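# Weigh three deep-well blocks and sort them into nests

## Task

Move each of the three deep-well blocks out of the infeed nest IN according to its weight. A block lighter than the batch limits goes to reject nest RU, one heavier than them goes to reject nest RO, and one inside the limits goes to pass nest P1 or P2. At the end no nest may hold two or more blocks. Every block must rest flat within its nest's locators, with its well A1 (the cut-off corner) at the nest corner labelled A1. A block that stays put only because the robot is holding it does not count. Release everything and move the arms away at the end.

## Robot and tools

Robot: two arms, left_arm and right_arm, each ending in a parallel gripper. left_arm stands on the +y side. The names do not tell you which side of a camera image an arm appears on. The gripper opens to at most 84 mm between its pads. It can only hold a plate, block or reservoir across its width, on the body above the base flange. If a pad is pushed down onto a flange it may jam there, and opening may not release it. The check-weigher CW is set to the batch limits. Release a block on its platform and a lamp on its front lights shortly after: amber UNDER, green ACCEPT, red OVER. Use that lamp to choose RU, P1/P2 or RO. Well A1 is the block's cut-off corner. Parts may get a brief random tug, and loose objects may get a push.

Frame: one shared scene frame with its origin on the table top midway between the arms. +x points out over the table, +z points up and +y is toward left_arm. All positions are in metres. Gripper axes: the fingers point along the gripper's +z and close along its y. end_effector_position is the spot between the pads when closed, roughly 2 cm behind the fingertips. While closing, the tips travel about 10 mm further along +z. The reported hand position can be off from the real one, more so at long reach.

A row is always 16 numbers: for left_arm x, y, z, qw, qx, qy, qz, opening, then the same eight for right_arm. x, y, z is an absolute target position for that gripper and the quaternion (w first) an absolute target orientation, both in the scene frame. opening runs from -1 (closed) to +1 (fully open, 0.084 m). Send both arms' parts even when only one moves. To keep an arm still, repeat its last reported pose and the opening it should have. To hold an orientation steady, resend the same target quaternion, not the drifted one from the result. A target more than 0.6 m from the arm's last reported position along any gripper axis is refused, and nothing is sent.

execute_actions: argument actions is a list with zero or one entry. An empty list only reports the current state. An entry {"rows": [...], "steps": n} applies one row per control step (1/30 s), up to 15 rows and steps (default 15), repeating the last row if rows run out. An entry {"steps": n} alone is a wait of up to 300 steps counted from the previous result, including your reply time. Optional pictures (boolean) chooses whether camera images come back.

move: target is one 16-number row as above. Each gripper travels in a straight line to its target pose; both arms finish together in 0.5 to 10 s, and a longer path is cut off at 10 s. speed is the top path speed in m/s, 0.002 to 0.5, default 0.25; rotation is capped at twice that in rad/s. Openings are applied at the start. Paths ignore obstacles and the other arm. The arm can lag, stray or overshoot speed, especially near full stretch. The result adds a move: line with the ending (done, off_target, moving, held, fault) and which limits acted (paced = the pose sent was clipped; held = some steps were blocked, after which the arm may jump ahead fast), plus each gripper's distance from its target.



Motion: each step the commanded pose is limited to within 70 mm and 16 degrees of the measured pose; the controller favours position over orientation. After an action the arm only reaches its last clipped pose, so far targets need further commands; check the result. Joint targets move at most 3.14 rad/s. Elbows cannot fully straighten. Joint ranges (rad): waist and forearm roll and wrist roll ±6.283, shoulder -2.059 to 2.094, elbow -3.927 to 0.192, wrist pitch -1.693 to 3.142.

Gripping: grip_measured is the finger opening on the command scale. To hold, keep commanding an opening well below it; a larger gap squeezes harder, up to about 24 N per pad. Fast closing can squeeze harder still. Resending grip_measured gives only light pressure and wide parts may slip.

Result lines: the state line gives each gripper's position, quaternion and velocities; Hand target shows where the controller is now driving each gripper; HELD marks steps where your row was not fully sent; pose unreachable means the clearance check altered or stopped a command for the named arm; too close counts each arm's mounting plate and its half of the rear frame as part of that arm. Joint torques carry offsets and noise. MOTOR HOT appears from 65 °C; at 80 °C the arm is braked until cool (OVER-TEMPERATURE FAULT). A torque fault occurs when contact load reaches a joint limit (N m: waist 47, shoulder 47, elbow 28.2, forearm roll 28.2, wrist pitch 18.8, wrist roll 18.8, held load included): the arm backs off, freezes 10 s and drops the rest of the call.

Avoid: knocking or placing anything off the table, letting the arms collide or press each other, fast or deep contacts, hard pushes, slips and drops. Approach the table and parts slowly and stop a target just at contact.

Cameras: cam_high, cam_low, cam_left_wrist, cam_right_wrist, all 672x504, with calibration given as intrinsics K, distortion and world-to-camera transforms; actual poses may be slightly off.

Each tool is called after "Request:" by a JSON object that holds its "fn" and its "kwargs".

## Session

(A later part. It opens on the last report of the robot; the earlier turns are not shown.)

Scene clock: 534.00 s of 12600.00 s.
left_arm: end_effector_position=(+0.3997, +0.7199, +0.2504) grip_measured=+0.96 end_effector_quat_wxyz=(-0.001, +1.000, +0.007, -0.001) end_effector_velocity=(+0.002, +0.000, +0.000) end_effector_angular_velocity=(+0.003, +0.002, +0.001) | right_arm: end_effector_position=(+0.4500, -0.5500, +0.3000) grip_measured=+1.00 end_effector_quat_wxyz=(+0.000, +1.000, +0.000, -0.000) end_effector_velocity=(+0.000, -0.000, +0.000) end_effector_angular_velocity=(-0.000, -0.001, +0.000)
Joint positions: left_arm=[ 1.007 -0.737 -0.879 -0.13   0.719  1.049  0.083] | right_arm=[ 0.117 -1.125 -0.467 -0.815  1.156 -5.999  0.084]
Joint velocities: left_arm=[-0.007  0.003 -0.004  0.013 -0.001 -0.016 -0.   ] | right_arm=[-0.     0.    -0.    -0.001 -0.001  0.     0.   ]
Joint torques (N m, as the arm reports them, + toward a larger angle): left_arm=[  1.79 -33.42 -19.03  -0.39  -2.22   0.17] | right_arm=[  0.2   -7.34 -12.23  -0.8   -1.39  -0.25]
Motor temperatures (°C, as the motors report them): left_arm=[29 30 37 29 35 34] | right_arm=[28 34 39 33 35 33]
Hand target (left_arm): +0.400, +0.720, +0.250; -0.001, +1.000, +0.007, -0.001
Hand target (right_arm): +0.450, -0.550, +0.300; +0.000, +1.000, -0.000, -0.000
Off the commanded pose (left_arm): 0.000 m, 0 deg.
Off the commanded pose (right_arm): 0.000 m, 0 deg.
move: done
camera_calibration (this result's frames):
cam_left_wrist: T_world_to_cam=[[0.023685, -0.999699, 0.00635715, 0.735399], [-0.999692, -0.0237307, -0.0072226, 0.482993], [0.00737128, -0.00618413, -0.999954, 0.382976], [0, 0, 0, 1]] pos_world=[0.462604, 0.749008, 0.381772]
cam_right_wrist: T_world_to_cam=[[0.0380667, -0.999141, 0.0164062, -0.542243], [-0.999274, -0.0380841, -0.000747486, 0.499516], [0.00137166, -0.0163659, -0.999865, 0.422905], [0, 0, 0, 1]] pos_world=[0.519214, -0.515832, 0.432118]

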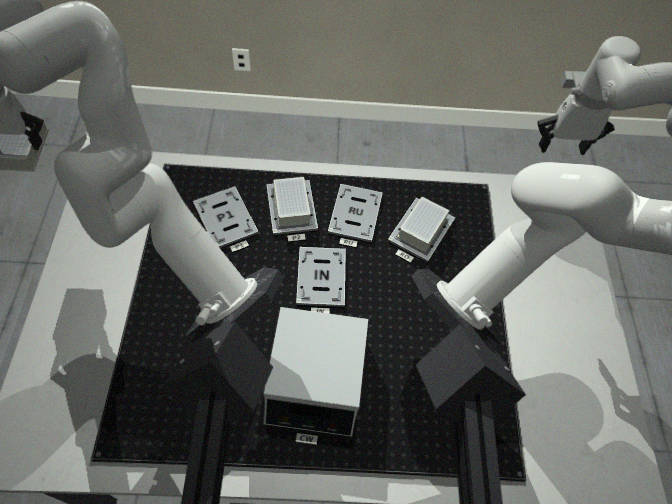

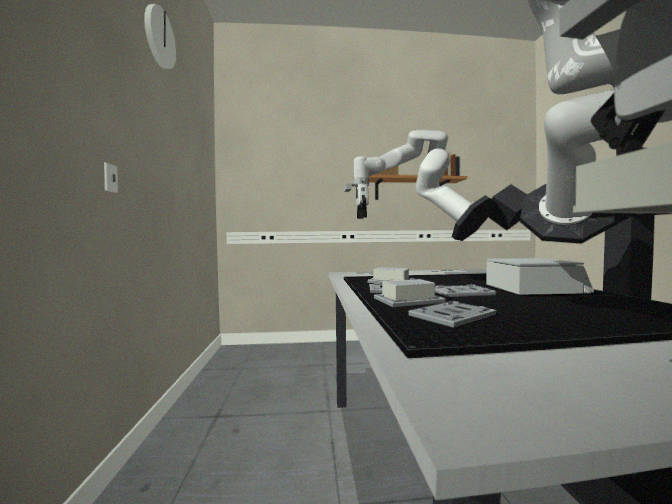

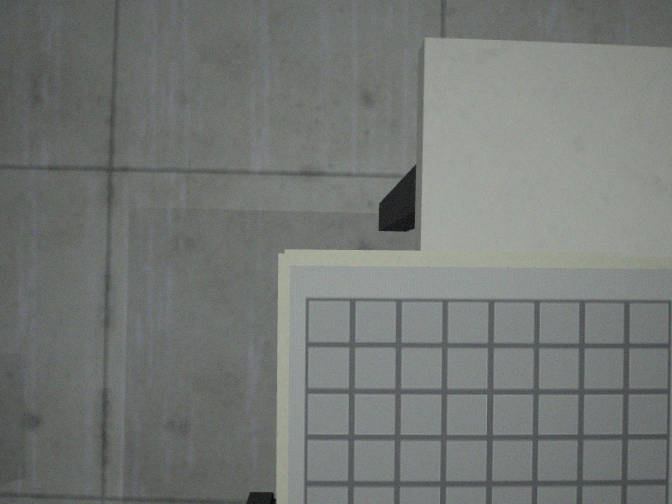

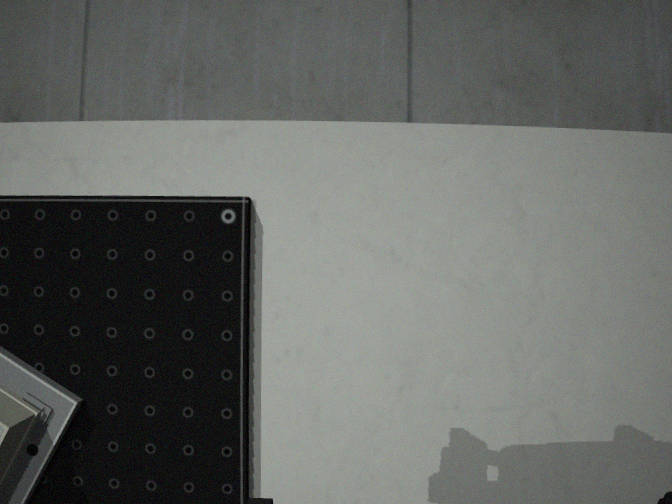

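Request:
{"fn": "move", "kwargs": {"target": [0.5,0.48,0.25,0,0.99,0.14,0,-1,0.45,-0.55,0.3,0,1,0,0,1], "speed": 0.07}}

Request:
{"fn": "move", "kwargs": {"target": [0.378,0.262,0.138,0,0.971,0.238,0,-1,0.45,-0.55,0.3,0,1,0,0,1], "speed": 0.07}}

Scene clock: 551.13 s of 12600.00 s.
left_arm: end_effector_position=(+0.4997, +0.4804, +0.2508) grip_measured=+0.96 end_effector_quat_wxyz=(-0.001, +0.990, +0.140, +0.001) end_effector_velocity=(+0.001, -0.002, -0.000) end_effector_angular_velocity=(+0.002, +0.003, +0.002) | right_arm: end_effector_position=(+0.4500, -0.5500, +0.3000) grip_measured=+1.00 end_effector_quat_wxyz=(+0.000, +1.000, +0.000, -0.000) end_effector_velocity=(+0.000, -0.000, +0.000) end_effector_angular_velocity=(-0.002, -0.001, +0.001)
Joint positions: left_arm=[ 0.136 -0.796 -0.654  0.784  0.875 -0.482  0.083] | right_arm=[ 0.117 -1.125 -0.467 -0.815  1.156 -5.999  0.084]
Joint velocities: left_arm=[-0.01   0.005 -0.001  0.009  0.007 -0.015 -0.   ] | right_arm=[ 0.    -0.     0.    -0.002 -0.    -0.001  0.   ]
Joint torques (N m, as the arm reports them, + toward a larger angle): left_arm=[ -2.41 -22.51 -15.52  -0.42  -2.47   0.26] | right_arm=[  0.29  -6.74 -12.33  -0.95  -1.13  -0.1 ]
Motor temperatures (°C, as the motors report them): left_arm=[29 31 38 29 35 34] | right_arm=[28 34 39 33 35 33]
Hand target (left_arm): +0.500, +0.480, +0.251; -0.001, +0.990, +0.140, +0.001
Hand target (right_arm): +0.450, -0.550, +0.300; +0.000, +1.000, +0.000, +0.000
Off the commanded pose (left_arm): 0.001 m, 0 deg.
Off the commanded pose (right_arm): 0.000 m, 0 deg.
After step 90, 9.97 s passed at rest.
move: done
camera_calibration (this result's frames):
cam_left_wrist: T_world_to_cam=[[0.285506, -0.958359, 0.00584502, 0.342986], [-0.958299, -0.285555, -0.0109967, 0.683344], [0.0122078, -0.00246166, -0.999922, 0.376936], [0, 0, 0, 1]] pos_world=[0.552322, 0.524764, 0.382417]
cam_right_wrist: T_world_to_cam=[[0.0380668, -0.999141, 0.0164063, -0.542243], [-0.999274, -0.0380842, -0.000747451, 0.499516], [0.00137163, -0.0163659, -0.999865, 0.422905], [0, 0, 0, 1]] pos_world=[0.519214, -0.515832, 0.432118]

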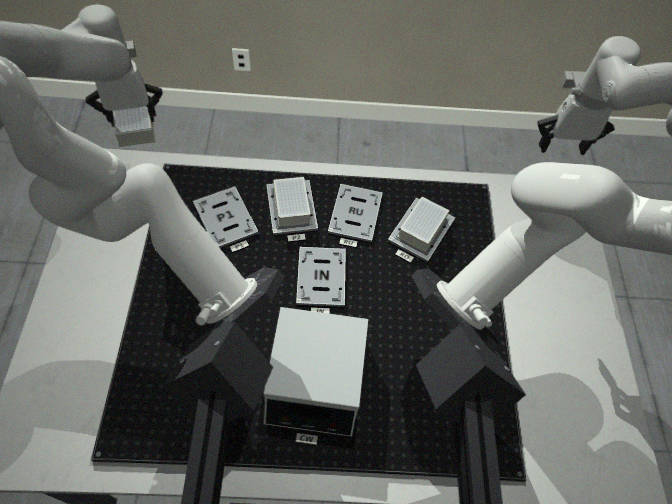

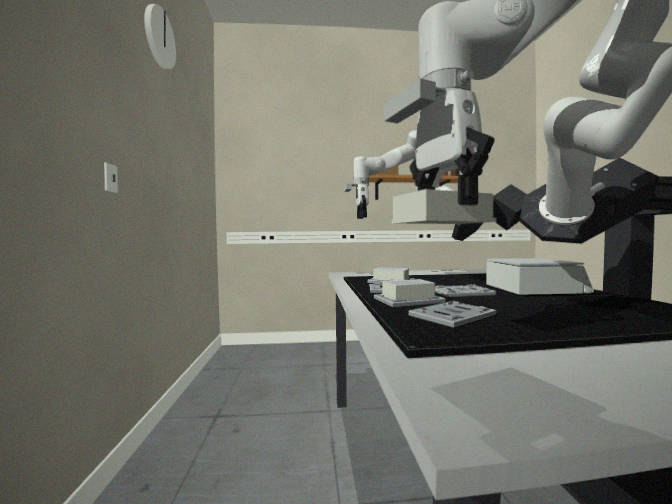

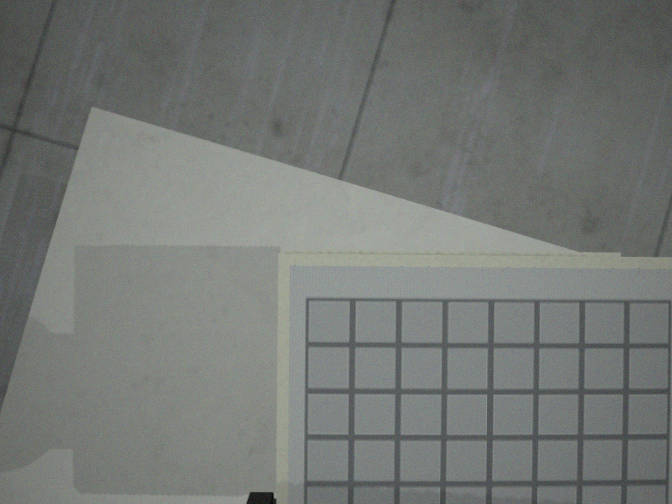

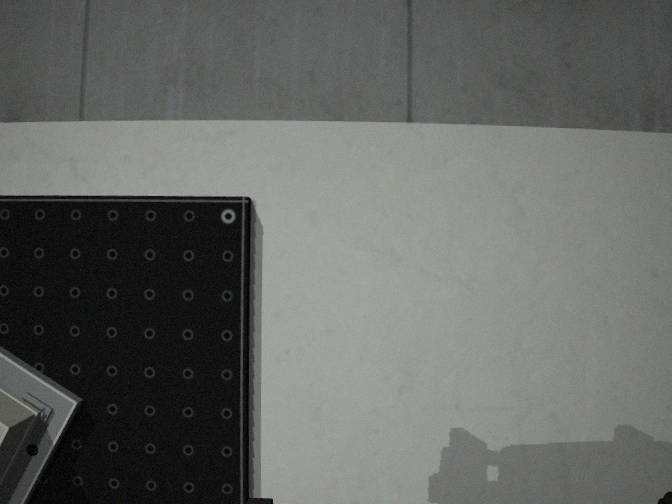

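Scene clock: 555.50 s of 12600.00 s.
left_arm: end_effector_position=(+0.3779, +0.2624, +0.1386) grip_measured=+0.96 end_effector_quat_wxyz=(+0.001, +0.971, +0.238, +0.001) end_effector_velocity=(-0.000, -0.002, -0.001) end_effector_angular_velocity=(+0.003, -0.003, +0.003) | right_arm: end_effector_position=(+0.4500, -0.5500, +0.3000) grip_measured=+1.00 end_effector_quat_wxyz=(-0.000, +1.000, -0.000, +0.000) end_effector_velocity=(+0.000, +0.000, +0.000) end_effector_angular_velocity=(+0.001, -0.000, +0.002)
Joint positions: left_arm=[-0.077 -0.449 -0.265  1.465  0.71  -1.751  0.083] | right_arm=[ 0.117 -1.125 -0.467 -0.815  1.156 -5.999  0.084]
Joint velocities: left_arm=[-0.005  0.012 -0.002  0.014  0.005 -0.022 -0.   ] | right_arm=[ 0.001  0.     0.     0.     0.    -0.001  0.   ]
Joint torques (N m, as the arm reports them, + toward a larger angle): left_arm=[ -5.25 -16.14  -6.07  -0.32  -2.41  -0.08] | right_arm=[ -0.59  -6.63 -12.34  -0.67  -1.4   -0.08]
Motor temperatures (°C, as the motors report them): left_arm=[29 31 37 29 35 34] | right_arm=[28 34 39 33 35 33]
Hand target (left_arm): +0.378, +0.262, +0.138; +0.000, +0.971, +0.238, +0.001
Hand target (right_arm): +0.450, -0.550, +0.300; +0.000, +1.000, +0.000, +0.000
Off the commanded pose (left_arm): 0.001 m, 0 deg.
Off the commanded pose (right_arm): 0.000 m, 0 deg.
move: done
camera_calibration (this result's frames):
cam_left_wrist: T_world_to_cam=[[0.470495, -0.882351, 0.0095644, 0.079161], [-0.882299, -0.470578, -0.0102332, 0.522781], [0.0135301, -0.00362398, -0.999902, 0.265541], [0, 0, 0, 1]] pos_world=[0.420411, 0.316819, 0.270108]
cam_right_wrist: T_world_to_cam=[[0.0380666, -0.999141, 0.0164061, -0.542242], [-0.999274, -0.038084, -0.00074762, 0.499516], [0.00137179, -0.0163657, -0.999865, 0.422905], [0, 0, 0, 1]] pos_world=[0.519214, -0.515832, 0.432118]

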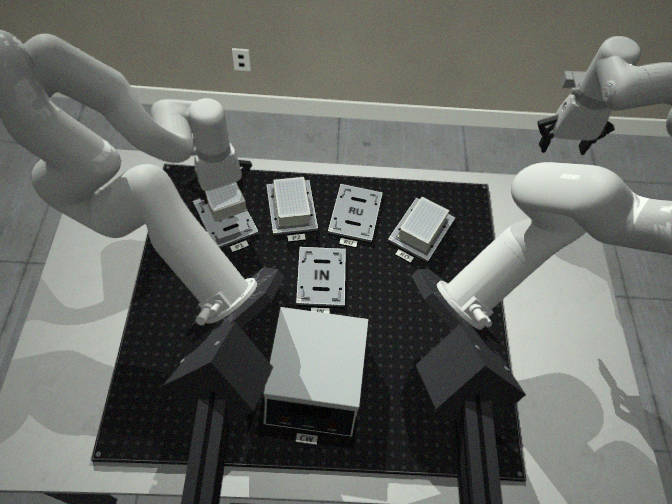

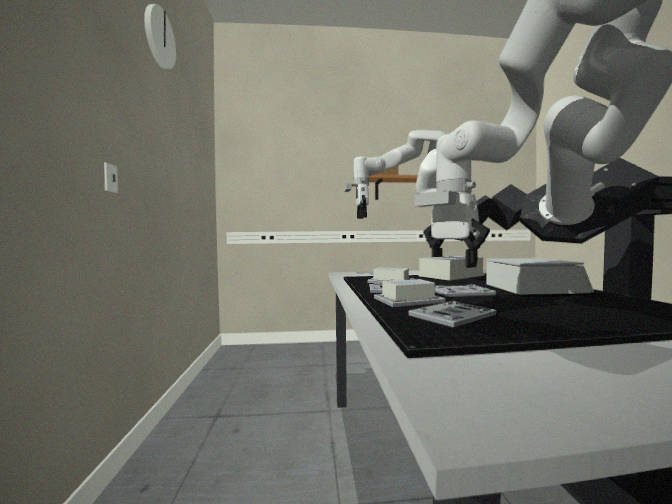

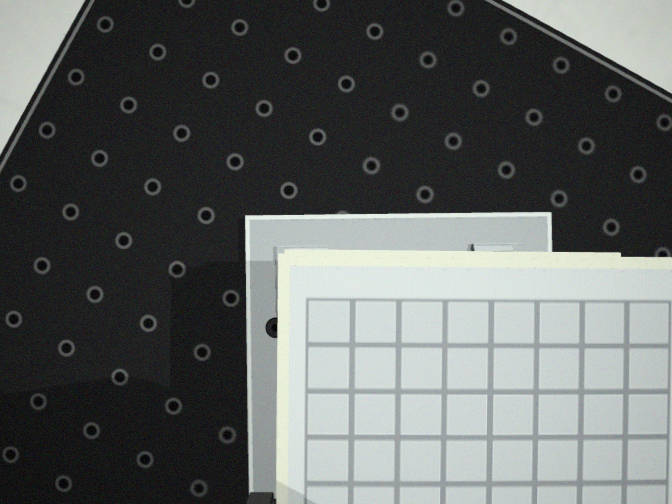

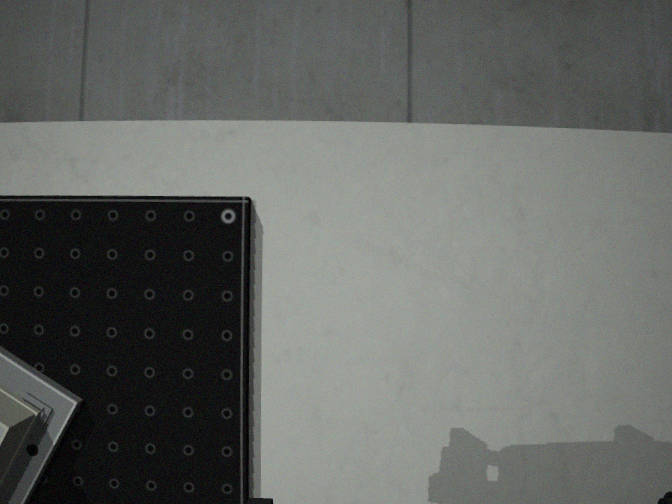

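Request:
{"fn": "move", "kwargs": {"target": [0.3746,0.2635,0.074,0,0.9687,0.2482,0,-1,0.45,-0.55,0.3,0,1,0,0,1], "speed": 0.03}}

Request:
{"fn": "move", "kwargs": {"target": [0.3746,0.2635,0.072,0,0.9687,0.2482,0,-1,0.45,-0.55,0.3,0,1,0,0,1], "speed": 0.004}}

Request:
{"fn": "zoom_image", "kwargs": {"camera": "cam_left_wrist", "region": [200,160,672,300]}}

Scene clock: 585.57 s of 12600.00 s.
left_arm: end_effector_position=(+0.3747, +0.2633, +0.0743) grip_measured=+0.96 end_effector_quat_wxyz=(+0.000, +0.969, +0.248, -0.000) end_effector_velocity=(+0.001, +0.000, -0.002) end_effector_angular_velocity=(+0.002, -0.002, +0.001) | right_arm: end_effector_position=(+0.4500, -0.5500, +0.3000) grip_measured=+1.00 end_effector_quat_wxyz=(+0.000, +1.000, -0.000, -0.000) end_effector_velocity=(+0.000, +0.001, +0.000) end_effector_angular_velocity=(+0.003, -0.001, +0.000)
Joint positions: left_arm=[ 0.094 -0.175 -0.391  1.798  0.616 -2.021  0.083] | right_arm=[ 0.117 -1.125 -0.467 -0.815  1.156 -5.999  0.084]
Joint velocities: left_arm=[ 0.003  0.007 -0.005  0.011  0.001 -0.01   0.   ] | right_arm=[ 0.002  0.    -0.     0.002 -0.     0.    -0.   ]
Joint torques (N m, as the arm reports them, + toward a larger angle): left_arm=[ -6.56 -20.37  -2.01  -0.72  -2.32   0.09] | right_arm=[ -0.36  -5.84 -12.11  -0.61  -1.39  -0.49]
Motor temperatures (°C, as the motors report them): left_arm=[29 30 34 29 35 34] | right_arm=[28 34 39 33 35 33]
Hand target (left_arm): +0.375, +0.263, +0.074; +0.000, +0.969, +0.248, -0.000
Hand target (right_arm): +0.450, -0.550, +0.300; -0.000, +1.000, -0.000, -0.000
Off the commanded pose (left_arm): 0.000 m, 0 deg.
Off the commanded pose (right_arm): 0.000 m, 0 deg.
After step 90, 24.57 s passed at rest.
move: done
camera_calibration (this result's frames):
cam_left_wrist: T_world_to_cam=[[0.489267, -0.872091, 0.00873943, 0.0724186], [-0.872054, -0.489333, -0.00867474, 0.520711], [0.0118417, -0.00337699, -0.999924, 0.201798], [0, 0, 0, 1]] pos_world=[0.416266, 0.318638, 0.205666]
cam_right_wrist: T_world_to_cam=[[0.0380666, -0.999141, 0.0164064, -0.542243], [-0.999274, -0.038084, -0.000747485, 0.499516], [0.00137166, -0.016366, -0.999865, 0.422905], [0, 0, 0, 1]] pos_world=[0.519214, -0.515832, 0.432118]

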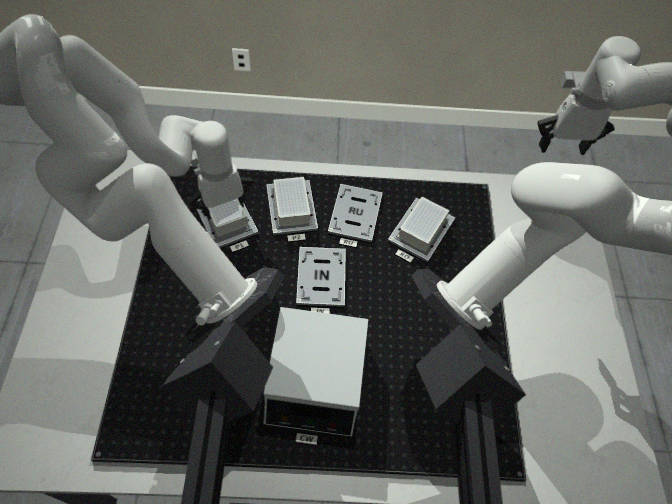

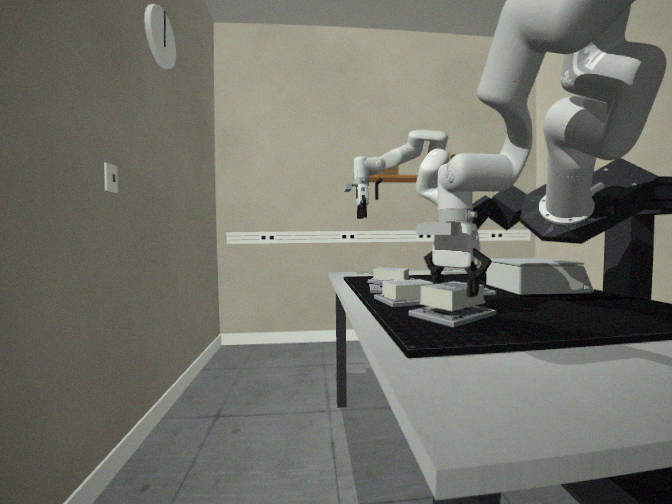

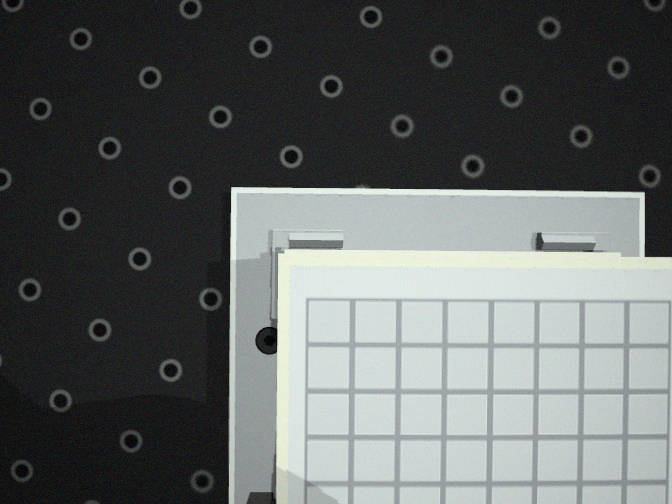

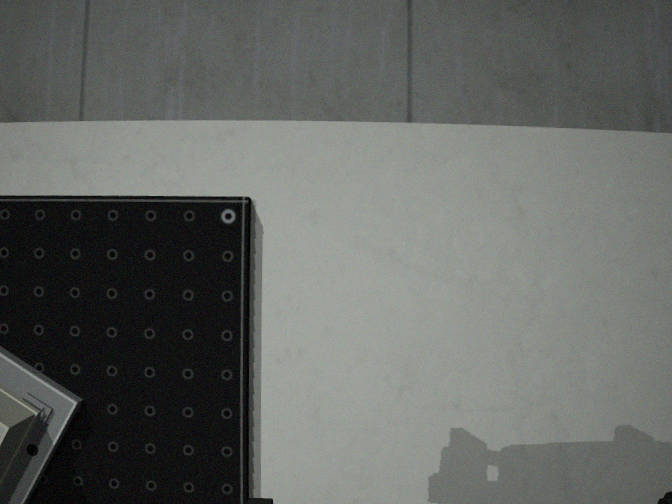

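Scene clock: 586.37 s of 12600.00 s.
left_arm: end_effector_position=(+0.3746, +0.2635, +0.0721) grip_measured=+0.96 end_effector_quat_wxyz=(+0.000, +0.969, +0.248, -0.000) end_effector_velocity=(-0.000, +0.000, -0.001) end_effector_angular_velocity=(-0.001, +0.001, +0.002) | right_arm: end_effector_position=(+0.4500, -0.5500, +0.3000) grip_measured=+1.00 end_effector_quat_wxyz=(+0.000, +1.000, -0.000, -0.000) end_effector_velocity=(+0.000, -0.000, -0.000) end_effector_angular_velocity=(-0.000, -0.001, -0.001)
Joint positions: left_arm=[ 0.099 -0.166 -0.396  1.808  0.616 -2.028  0.083] | right_arm=[ 0.117 -1.125 -0.467 -0.815  1.156 -5.999  0.084]
Joint velocities: left_arm=[ 0.004  0.003 -0.002  0.004 -0.003 -0.004  0.   ] | right_arm=[-0.002 -0.    -0.     0.    -0.001 -0.     0.   ]
Joint torques (N m, as the arm reports them, + toward a larger angle): left_arm=[ -6.55 -20.73  -1.65  -0.5   -2.19   0.  ] | right_arm=[  0.01  -6.17 -12.61  -0.54  -1.66  -0.12]
Motor temperatures (°C, as the motors report them): left_arm=[29 30 34 29 35 34] | right_arm=[28 34 39 33 35 33]
Hand target (left_arm): +0.375, +0.263, +0.072; +0.000, +0.969, +0.248, -0.000
Hand target (right_arm): +0.450, -0.550, +0.300; -0.000, +1.000, +0.000, +0.000
Off the commanded pose (left_arm): 0.000 m, 0 deg.
Off the commanded pose (right_arm): 0.000 m, 0 deg.
move: done
camera_calibration (this result's frames):
cam_left_wrist: T_world_to_cam=[[0.48927, -0.872094, 0.00818357, 0.0726766], [-0.872052, -0.489331, -0.00902551, 0.520763], [0.0118756, -0.00272058, -0.999926, 0.199431], [0, 0, 0, 1]] pos_world=[0.416205, 0.318749, 0.203522]
cam_right_wrist: T_world_to_cam=[[0.0380664, -0.999141, 0.0164063, -0.542242], [-0.999274, -0.0380838, -0.000747429, 0.499516], [0.0013716, -0.0163659, -0.999865, 0.422905], [0, 0, 0, 1]] pos_world=[0.519214, -0.515832, 0.432118]

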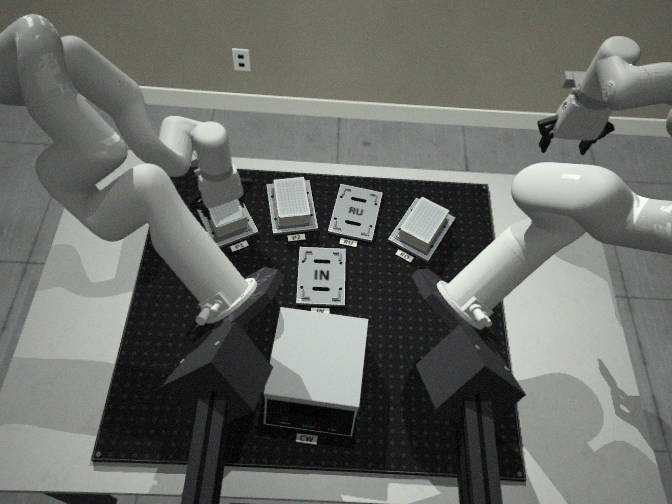

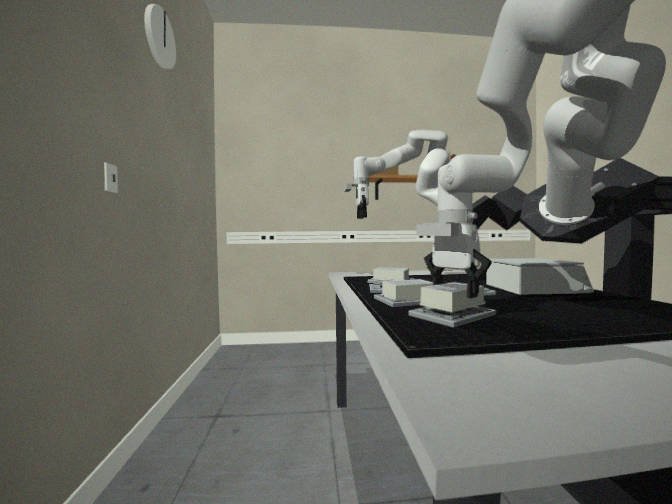

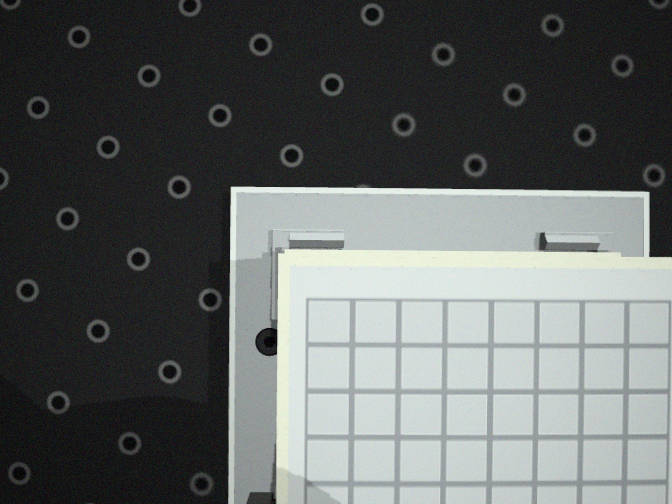

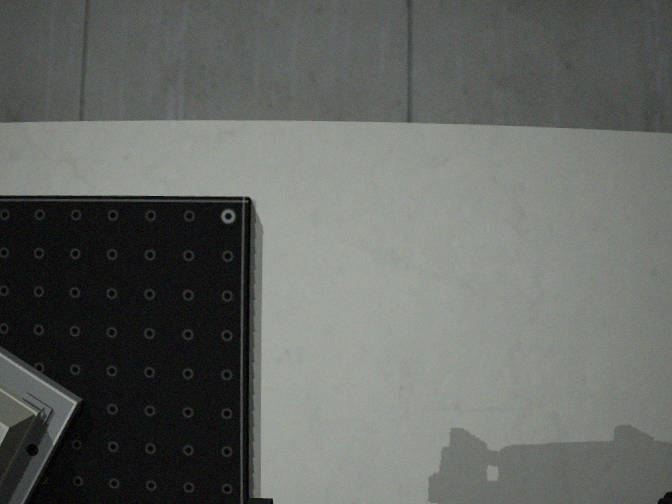

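Region (200, 160, 672, 300) of cam_left_wrist's 672x504 image, scaled by 1.068, with more detail than that image has; it fills the top 149 rows of this view, and the rest is white.

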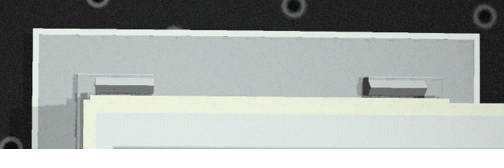

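Request:
{"fn": "move", "kwargs": {"target": [0.3752,0.2632,0.07,0,0.9687,0.2482,0,-1,0.45,-0.55,0.3,0,1,0,0,1], "speed": 0.004}}

Request:
{"fn": "move", "kwargs": {"target": [0.3752,0.2632,0.0582,0,0.9687,0.2482,0,-1,0.45,-0.55,0.3,0,1,0,0,1], "speed": 0.008}}

Request:
{"fn": "move", "kwargs": {"target": [0.3752,0.2632,0.0582,0,0.9687,0.2482,0,1,0.45,-0.55,0.3,0,1,0,0,1], "speed": 0.008}}

Request:
{"fn": "move", "kwargs": {"target": [0.3752,0.2632,0.14,0,0.9687,0.2482,0,1,0.45,-0.55,0.3,0,1,0,0,1], "speed": 0.04}}

Scene clock: 607.27 s of 12600.00 s.
left_arm: end_effector_position=(+0.3752, +0.2632, +0.0701) grip_measured=+0.96 end_effector_quat_wxyz=(+0.000, +0.969, +0.248, -0.000) end_effector_velocity=(+0.000, +0.000, -0.001) end_effector_angular_velocity=(+0.001, -0.000, -0.000) | right_arm: end_effector_position=(+0.4500, -0.5500, +0.3000) grip_measured=+1.00 end_effector_quat_wxyz=(+0.000, +1.000, -0.000, +0.000) end_effector_velocity=(+0.000, -0.000, +0.000) end_effector_angular_velocity=(-0.001, -0.000, +0.002)
Joint positions: left_arm=[ 0.101 -0.156 -0.402  1.815  0.615 -2.034  0.083] | right_arm=[ 0.117 -1.125 -0.467 -0.815  1.156 -5.999  0.084]
Joint velocities: left_arm=[ 0.001  0.004 -0.003  0.004  0.001 -0.003 -0.   ] | right_arm=[ 0.    -0.    -0.    -0.001  0.    -0.001  0.   ]
Joint torques (N m, as the arm reports them, + toward a larger angle): left_arm=[ -6.15 -20.85  -1.61  -0.43  -2.13   0.03] | right_arm=[  1.01  -7.37 -12.24  -0.73  -1.14  -0.24]
Motor temperatures (°C, as the motors report them): left_arm=[29 30 34 29 35 34] | right_arm=[28 34 39 33 35 33]
Hand target (left_arm): +0.375, +0.263, +0.070; +0.000, +0.969, +0.248, -0.000
Hand target (right_arm): +0.450, -0.550, +0.300; -0.000, +1.000, -0.000, +0.000
Off the commanded pose (left_arm): 0.000 m, 0 deg.
Off the commanded pose (right_arm): 0.000 m, 0 deg.
After step 90, 17.17 s passed at rest.
move: done
camera_calibration (this result's frames):
cam_left_wrist: T_world_to_cam=[[0.489269, -0.872095, 0.0081675, 0.0721673], [-0.872052, -0.48933, -0.00904951, 0.52111], [0.0118886, -0.00269484, -0.999926, 0.197412], [0, 0, 0, 1]] pos_world=[0.416779, 0.318463, 0.201523]
cam_right_wrist: T_world_to_cam=[[0.0380667, -0.999141, 0.0164062, -0.542243], [-0.999274, -0.0380841, -0.00074769, 0.499516], [0.00137186, -0.0163659, -0.999865, 0.422905], [0, 0, 0, 1]] pos_world=[0.519214, -0.515832, 0.432118]

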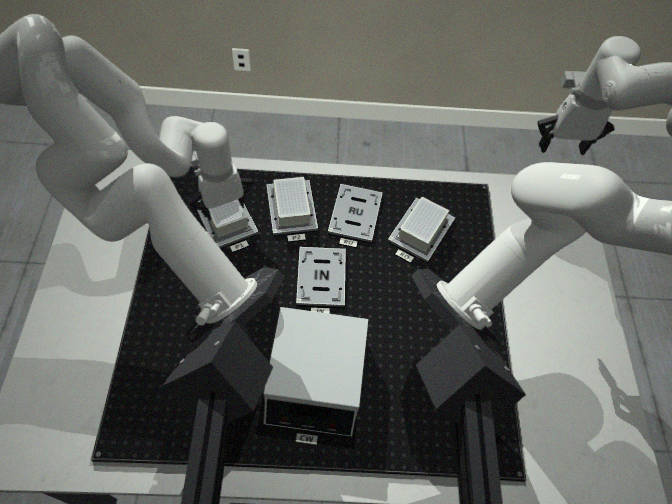

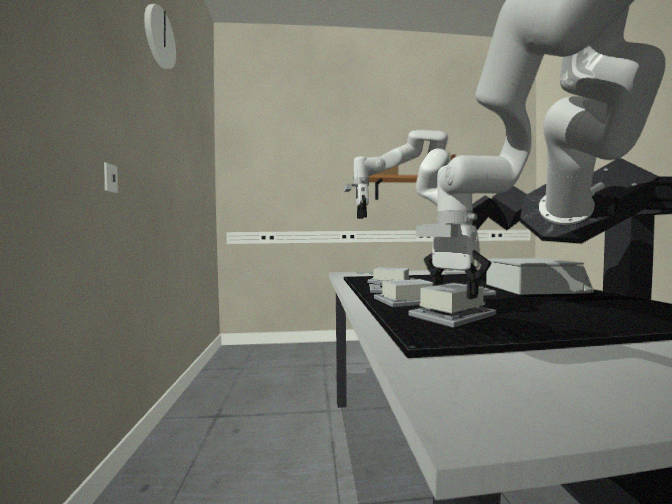

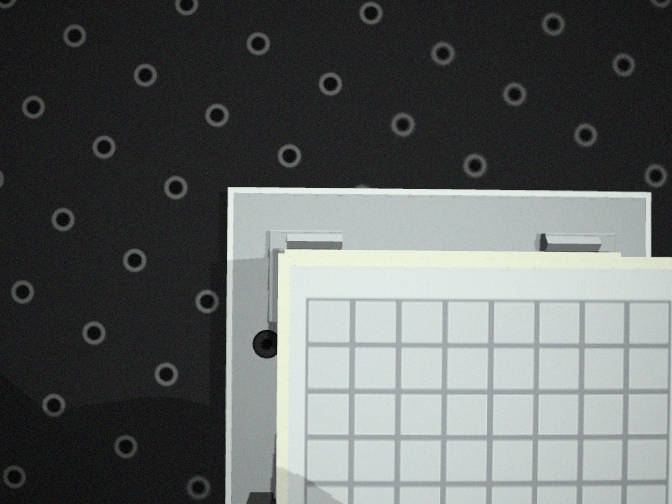

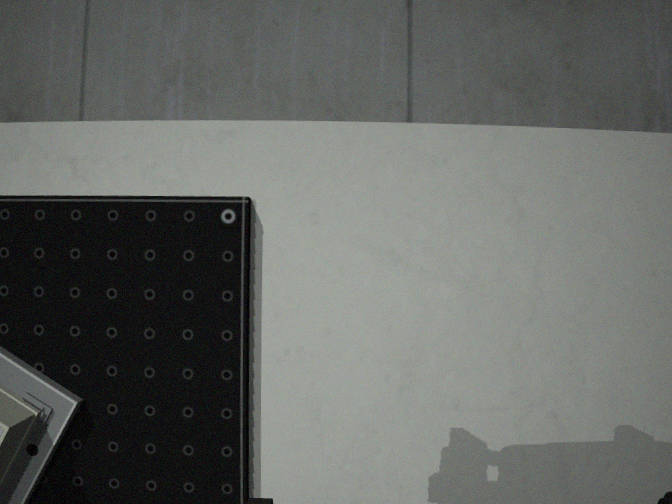

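Scene clock: 608.97 s of 12600.00 s.
left_arm: end_effector_position=(+0.3752, +0.2632, +0.0584) grip_measured=+0.96 end_effector_quat_wxyz=(+0.000, +0.969, +0.248, -0.000) end_effector_velocity=(+0.000, -0.000, -0.002) end_effector_angular_velocity=(-0.001, +0.000, +0.001) | right_arm: end_effector_position=(+0.4500, -0.5500, +0.3000) grip_measured=+1.00 end_effector_quat_wxyz=(-0.000, +1.000, -0.000, +0.000) end_effector_velocity=(+0.000, -0.000, +0.000) end_effector_angular_velocity=(-0.000, -0.002, -0.001)
Joint positions: left_arm=[ 0.123 -0.107 -0.431  1.866  0.61  -2.074  0.083] | right_arm=[ 0.117 -1.125 -0.467 -0.815  1.156 -5.999  0.084]
Joint velocities: left_arm=[ 0.004  0.008 -0.005  0.008 -0.002 -0.007 -0.   ] | right_arm=[-0.    -0.    -0.    -0.    -0.001  0.     0.   ]
Joint torques (N m, as the arm reports them, + toward a larger angle): left_arm=[ -6.73 -21.42  -1.14  -0.5   -2.3   -0.01] | right_arm=[ -0.48  -6.5  -12.47  -0.44  -1.32  -0.03]
Motor temperatures (°C, as the motors report them): left_arm=[29 30 34 29 35 34] | right_arm=[28 34 39 33 35 33]
Hand target (left_arm): +0.375, +0.263, +0.058; +0.000, +0.969, +0.248, -0.000
Hand target (right_arm): +0.450, -0.550, +0.300; +0.000, +1.000, +0.000, +0.000
Off the commanded pose (left_arm): 0.000 m, 0 deg.
Off the commanded pose (right_arm): 0.000 m, 0 deg.
move: done
camera_calibration (this result's frames):
cam_left_wrist: T_world_to_cam=[[0.489273, -0.872092, 0.00821159, 0.0722119], [-0.87205, -0.489334, -0.00898169, 0.521003], [0.0118511, -0.00276643, -0.999926, 0.185744], [0, 0, 0, 1]] pos_world=[0.416808, 0.318433, 0.189817]
cam_right_wrist: T_world_to_cam=[[0.0380667, -0.999141, 0.0164062, -0.542243], [-0.999274, -0.038084, -0.000747726, 0.499516], [0.0013719, -0.0163658, -0.999865, 0.422905], [0, 0, 0, 1]] pos_world=[0.519214, -0.515832, 0.432118]

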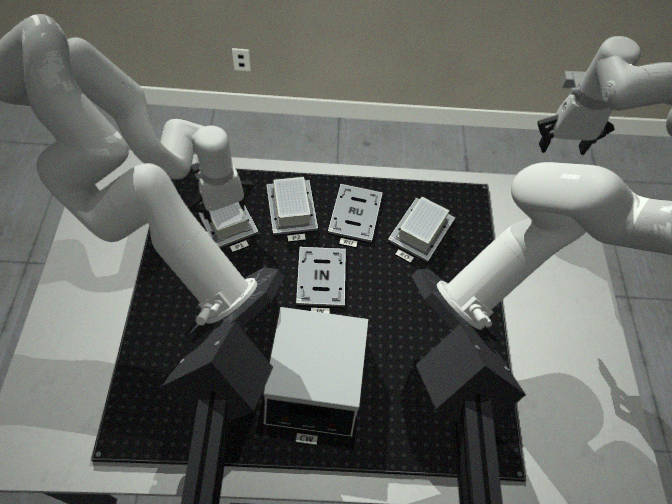

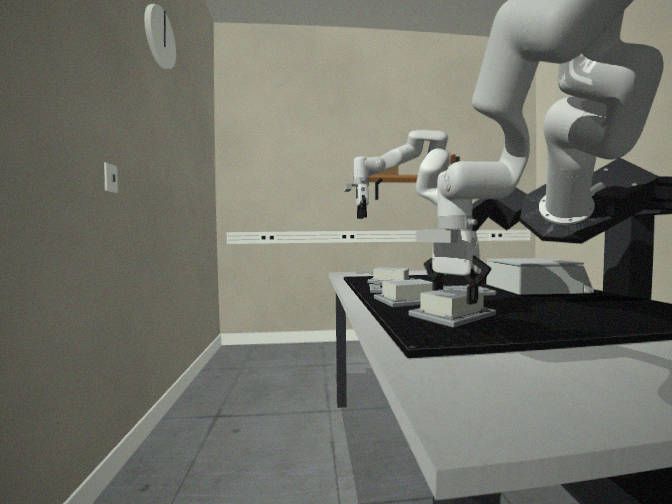

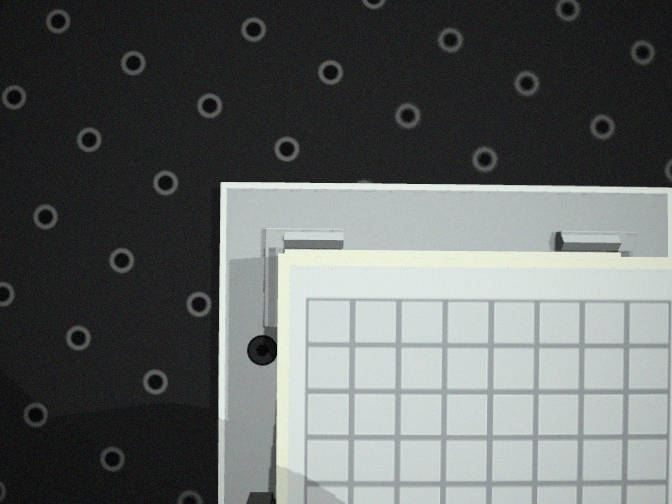

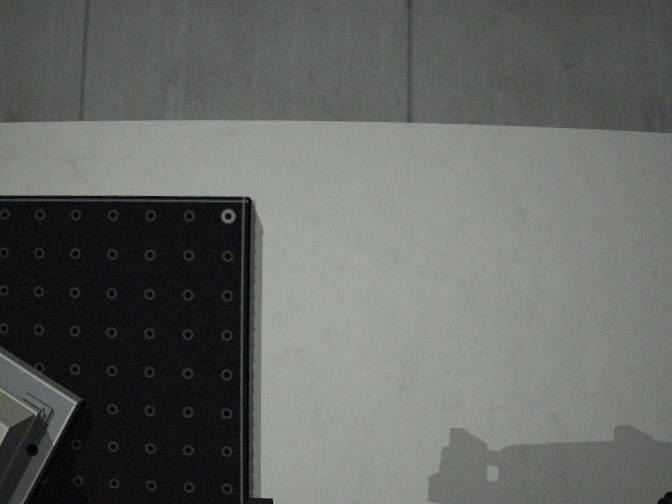

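Scene clock: 609.67 s of 12600.00 s.
left_arm: end_effector_position=(+0.3752, +0.2632, +0.0582) grip_measured=+1.00 end_effector_quat_wxyz=(+0.000, +0.969, +0.248, +0.000) end_effector_velocity=(+0.000, +0.000, -0.000) end_effector_angular_velocity=(+0.001, -0.000, -0.001) | right_arm: end_effector_position=(+0.4500, -0.5500, +0.3000) grip_measured=+1.00 end_effector_quat_wxyz=(+0.000, +1.000, +0.000, +0.000) end_effector_velocity=(-0.000, +0.000, -0.000) end_effector_angular_velocity=(+0.000, +0.001, +0.001)
Joint positions: left_arm=[ 0.123 -0.106 -0.431  1.867  0.61  -2.074  0.084] | right_arm=[ 0.117 -1.125 -0.467 -0.815  1.156 -5.999  0.084]
Joint velocities: left_arm=[-0.     0.    -0.     0.001  0.001  0.001  0.   ] | right_arm=[ 0.     0.     0.     0.     0.001 -0.001  0.   ]
Joint torques (N m, as the arm reports them, + toward a larger angle): left_arm=[ -6.64 -20.99  -1.23  -0.44  -2.15  -0.09] | right_arm=[  0.16  -5.65 -12.47  -1.15  -1.5   -0.27]
Motor temperatures (°C, as the motors report them): left_arm=[29 30 34 29 35 34] | right_arm=[28 34 39 33 35 33]
Hand target (left_arm): +0.375, +0.263, +0.058; +0.000, +0.969, +0.248, -0.000
Hand target (right_arm): +0.450, -0.550, +0.300; -0.000, +1.000, -0.000, +0.000
Off the commanded pose (left_arm): 0.000 m, 0 deg.
Off the commanded pose (right_arm): 0.000 m, 0 deg.
move: done
camera_calibration (this result's frames):
cam_left_wrist: T_world_to_cam=[[0.489269, -0.872094, 0.00822, 0.0722258], [-0.872051, -0.489331, -0.00908824, 0.52103], [0.0119481, -0.00272166, -0.999925, 0.185535], [0, 0, 0, 1]] pos_world=[0.41681, 0.318449, 0.189663]
cam_right_wrist: T_world_to_cam=[[0.0380667, -0.999141, 0.0164062, -0.542243], [-0.999274, -0.0380841, -0.000747559, 0.499516], [0.00137173, -0.0163659, -0.999865, 0.422905], [0, 0, 0, 1]] pos_world=[0.519214, -0.515832, 0.432118]

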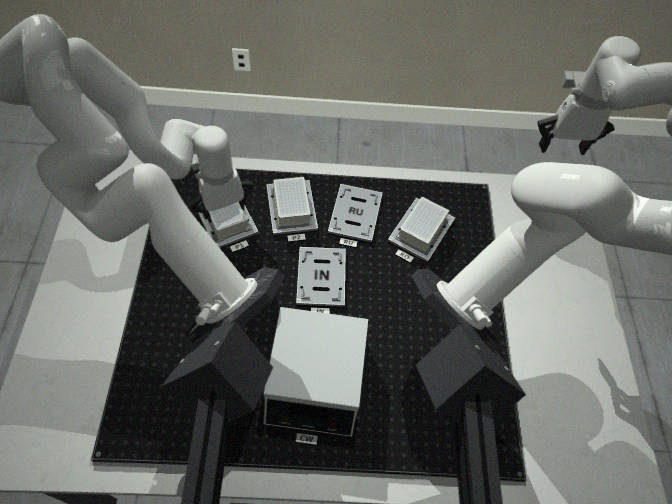

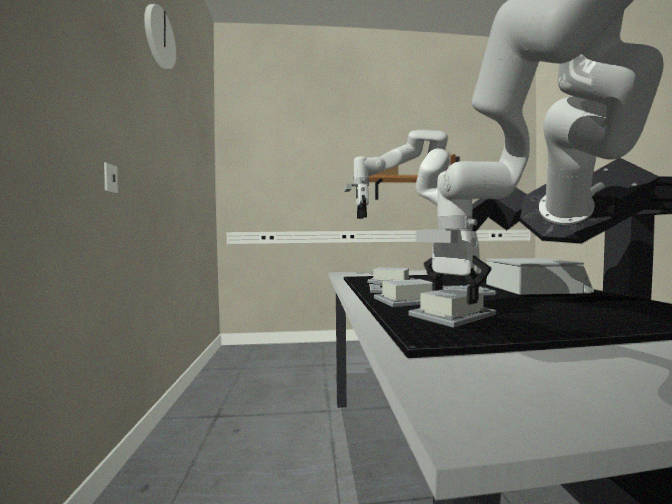

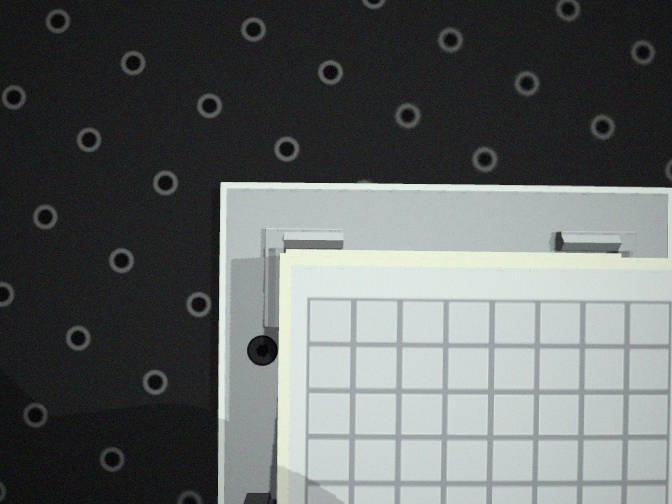

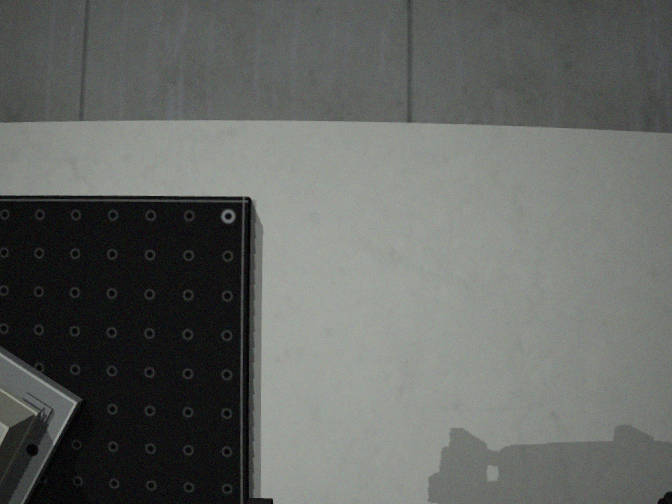

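Scene clock: 612.10 s of 12600.00 s.
left_arm: end_effector_position=(+0.3751, +0.2634, +0.1397) grip_measured=+1.00 end_effector_quat_wxyz=(-0.000, +0.969, +0.248, +0.000) end_effector_velocity=(-0.000, +0.000, +0.002) end_effector_angular_velocity=(+0.000, +0.002, -0.001) | right_arm: end_effector_position=(+0.4500, -0.5500, +0.3000) grip_measured=+1.00 end_effector_quat_wxyz=(-0.000, +1.000, -0.000, +0.000) end_effector_velocity=(+0.000, -0.001, -0.000) end_effector_angular_velocity=(-0.002, -0.000, +0.000)
Joint positions: left_arm=[-0.077 -0.462 -0.254  1.461  0.712 -1.767  0.084] | right_arm=[ 0.117 -1.125 -0.467 -0.815  1.156 -5.999  0.084]
Joint velocities: left_arm=[-0.007 -0.009  0.003 -0.014  0.006  0.011  0.   ] | right_arm=[-0.001 -0.    -0.    -0.002 -0.    -0.    -0.   ]
Joint torques (N m, as the arm reports them, + toward a larger angle): left_arm=[ -4.47 -15.32  -5.82  -0.5   -2.29   0.22] | right_arm=[ -0.26  -6.36 -12.51  -1.06  -1.16  -0.45]
Motor temperatures (°C, as the motors report them): left_arm=[29 30 34 29 35 34] | right_arm=[28 34 39 33 35 33]
Hand target (left_arm): +0.375, +0.263, +0.140; -0.000, +0.969, +0.248, +0.000
Hand target (right_arm): +0.450, -0.550, +0.300; -0.000, +1.000, +0.000, -0.000
Off the commanded pose (left_arm): 0.000 m, 0 deg.
Off the commanded pose (right_arm): 0.000 m, 0 deg.
move: done
camera_calibration (this result's frames):
cam_left_wrist: T_world_to_cam=[[0.489211, -0.872133, 0.00752701, 0.0719615], [-0.872084, -0.489265, -0.0094511, 0.52185], [0.0119253, -0.00194061, -0.999927, 0.266789], [0, 0, 0, 1]] pos_world=[0.416712, 0.318601, 0.27116]
cam_right_wrist: T_world_to_cam=[[0.0380666, -0.999141, 0.0164062, -0.542242], [-0.999274, -0.038084, -0.000747556, 0.499516], [0.00137173, -0.0163658, -0.999865, 0.422905], [0, 0, 0, 1]] pos_world=[0.519214, -0.515832, 0.432118]

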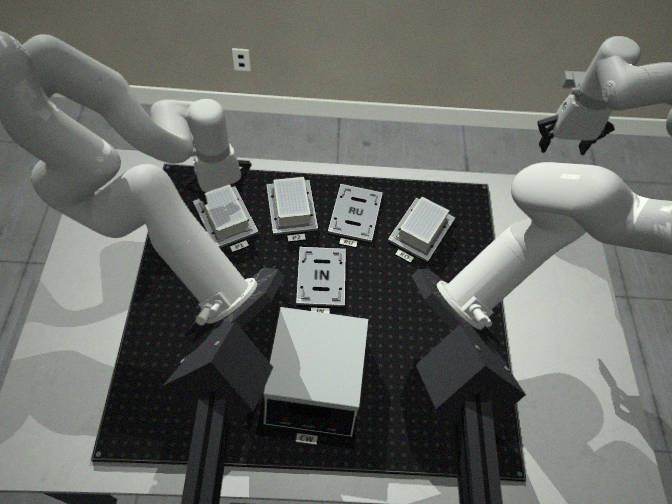

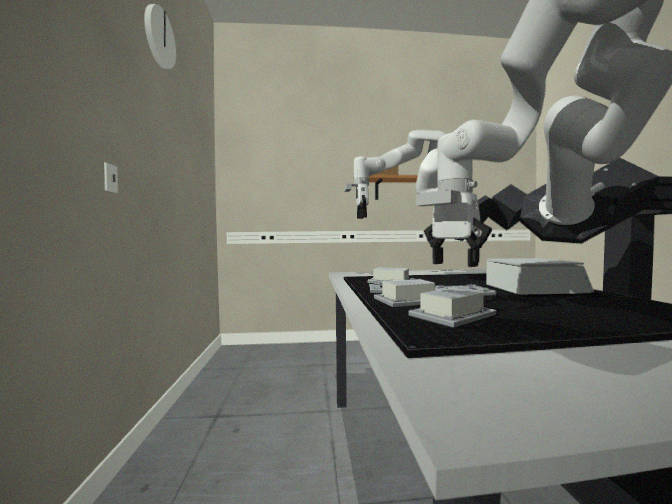

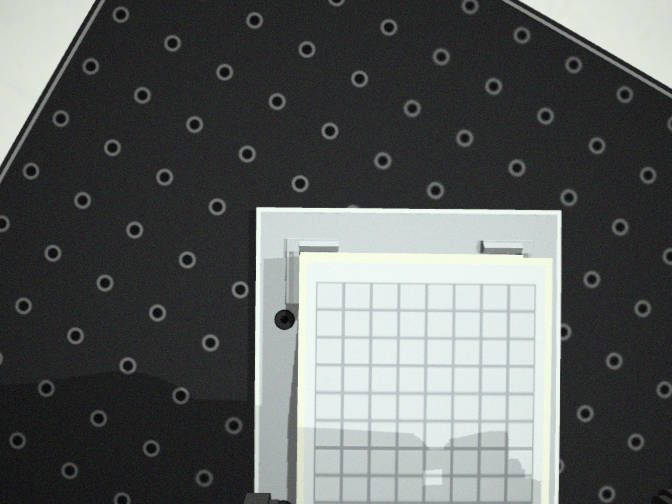

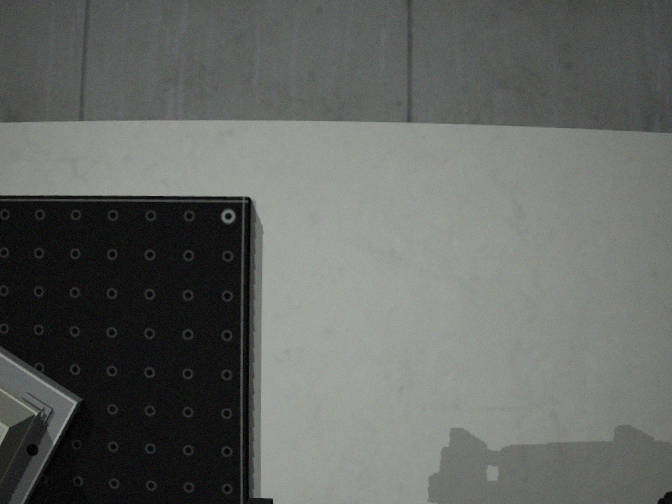

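Request:
{"fn": "finished_scene", "kwargs": {"scene": 2}}

The scene is finished: the task was done.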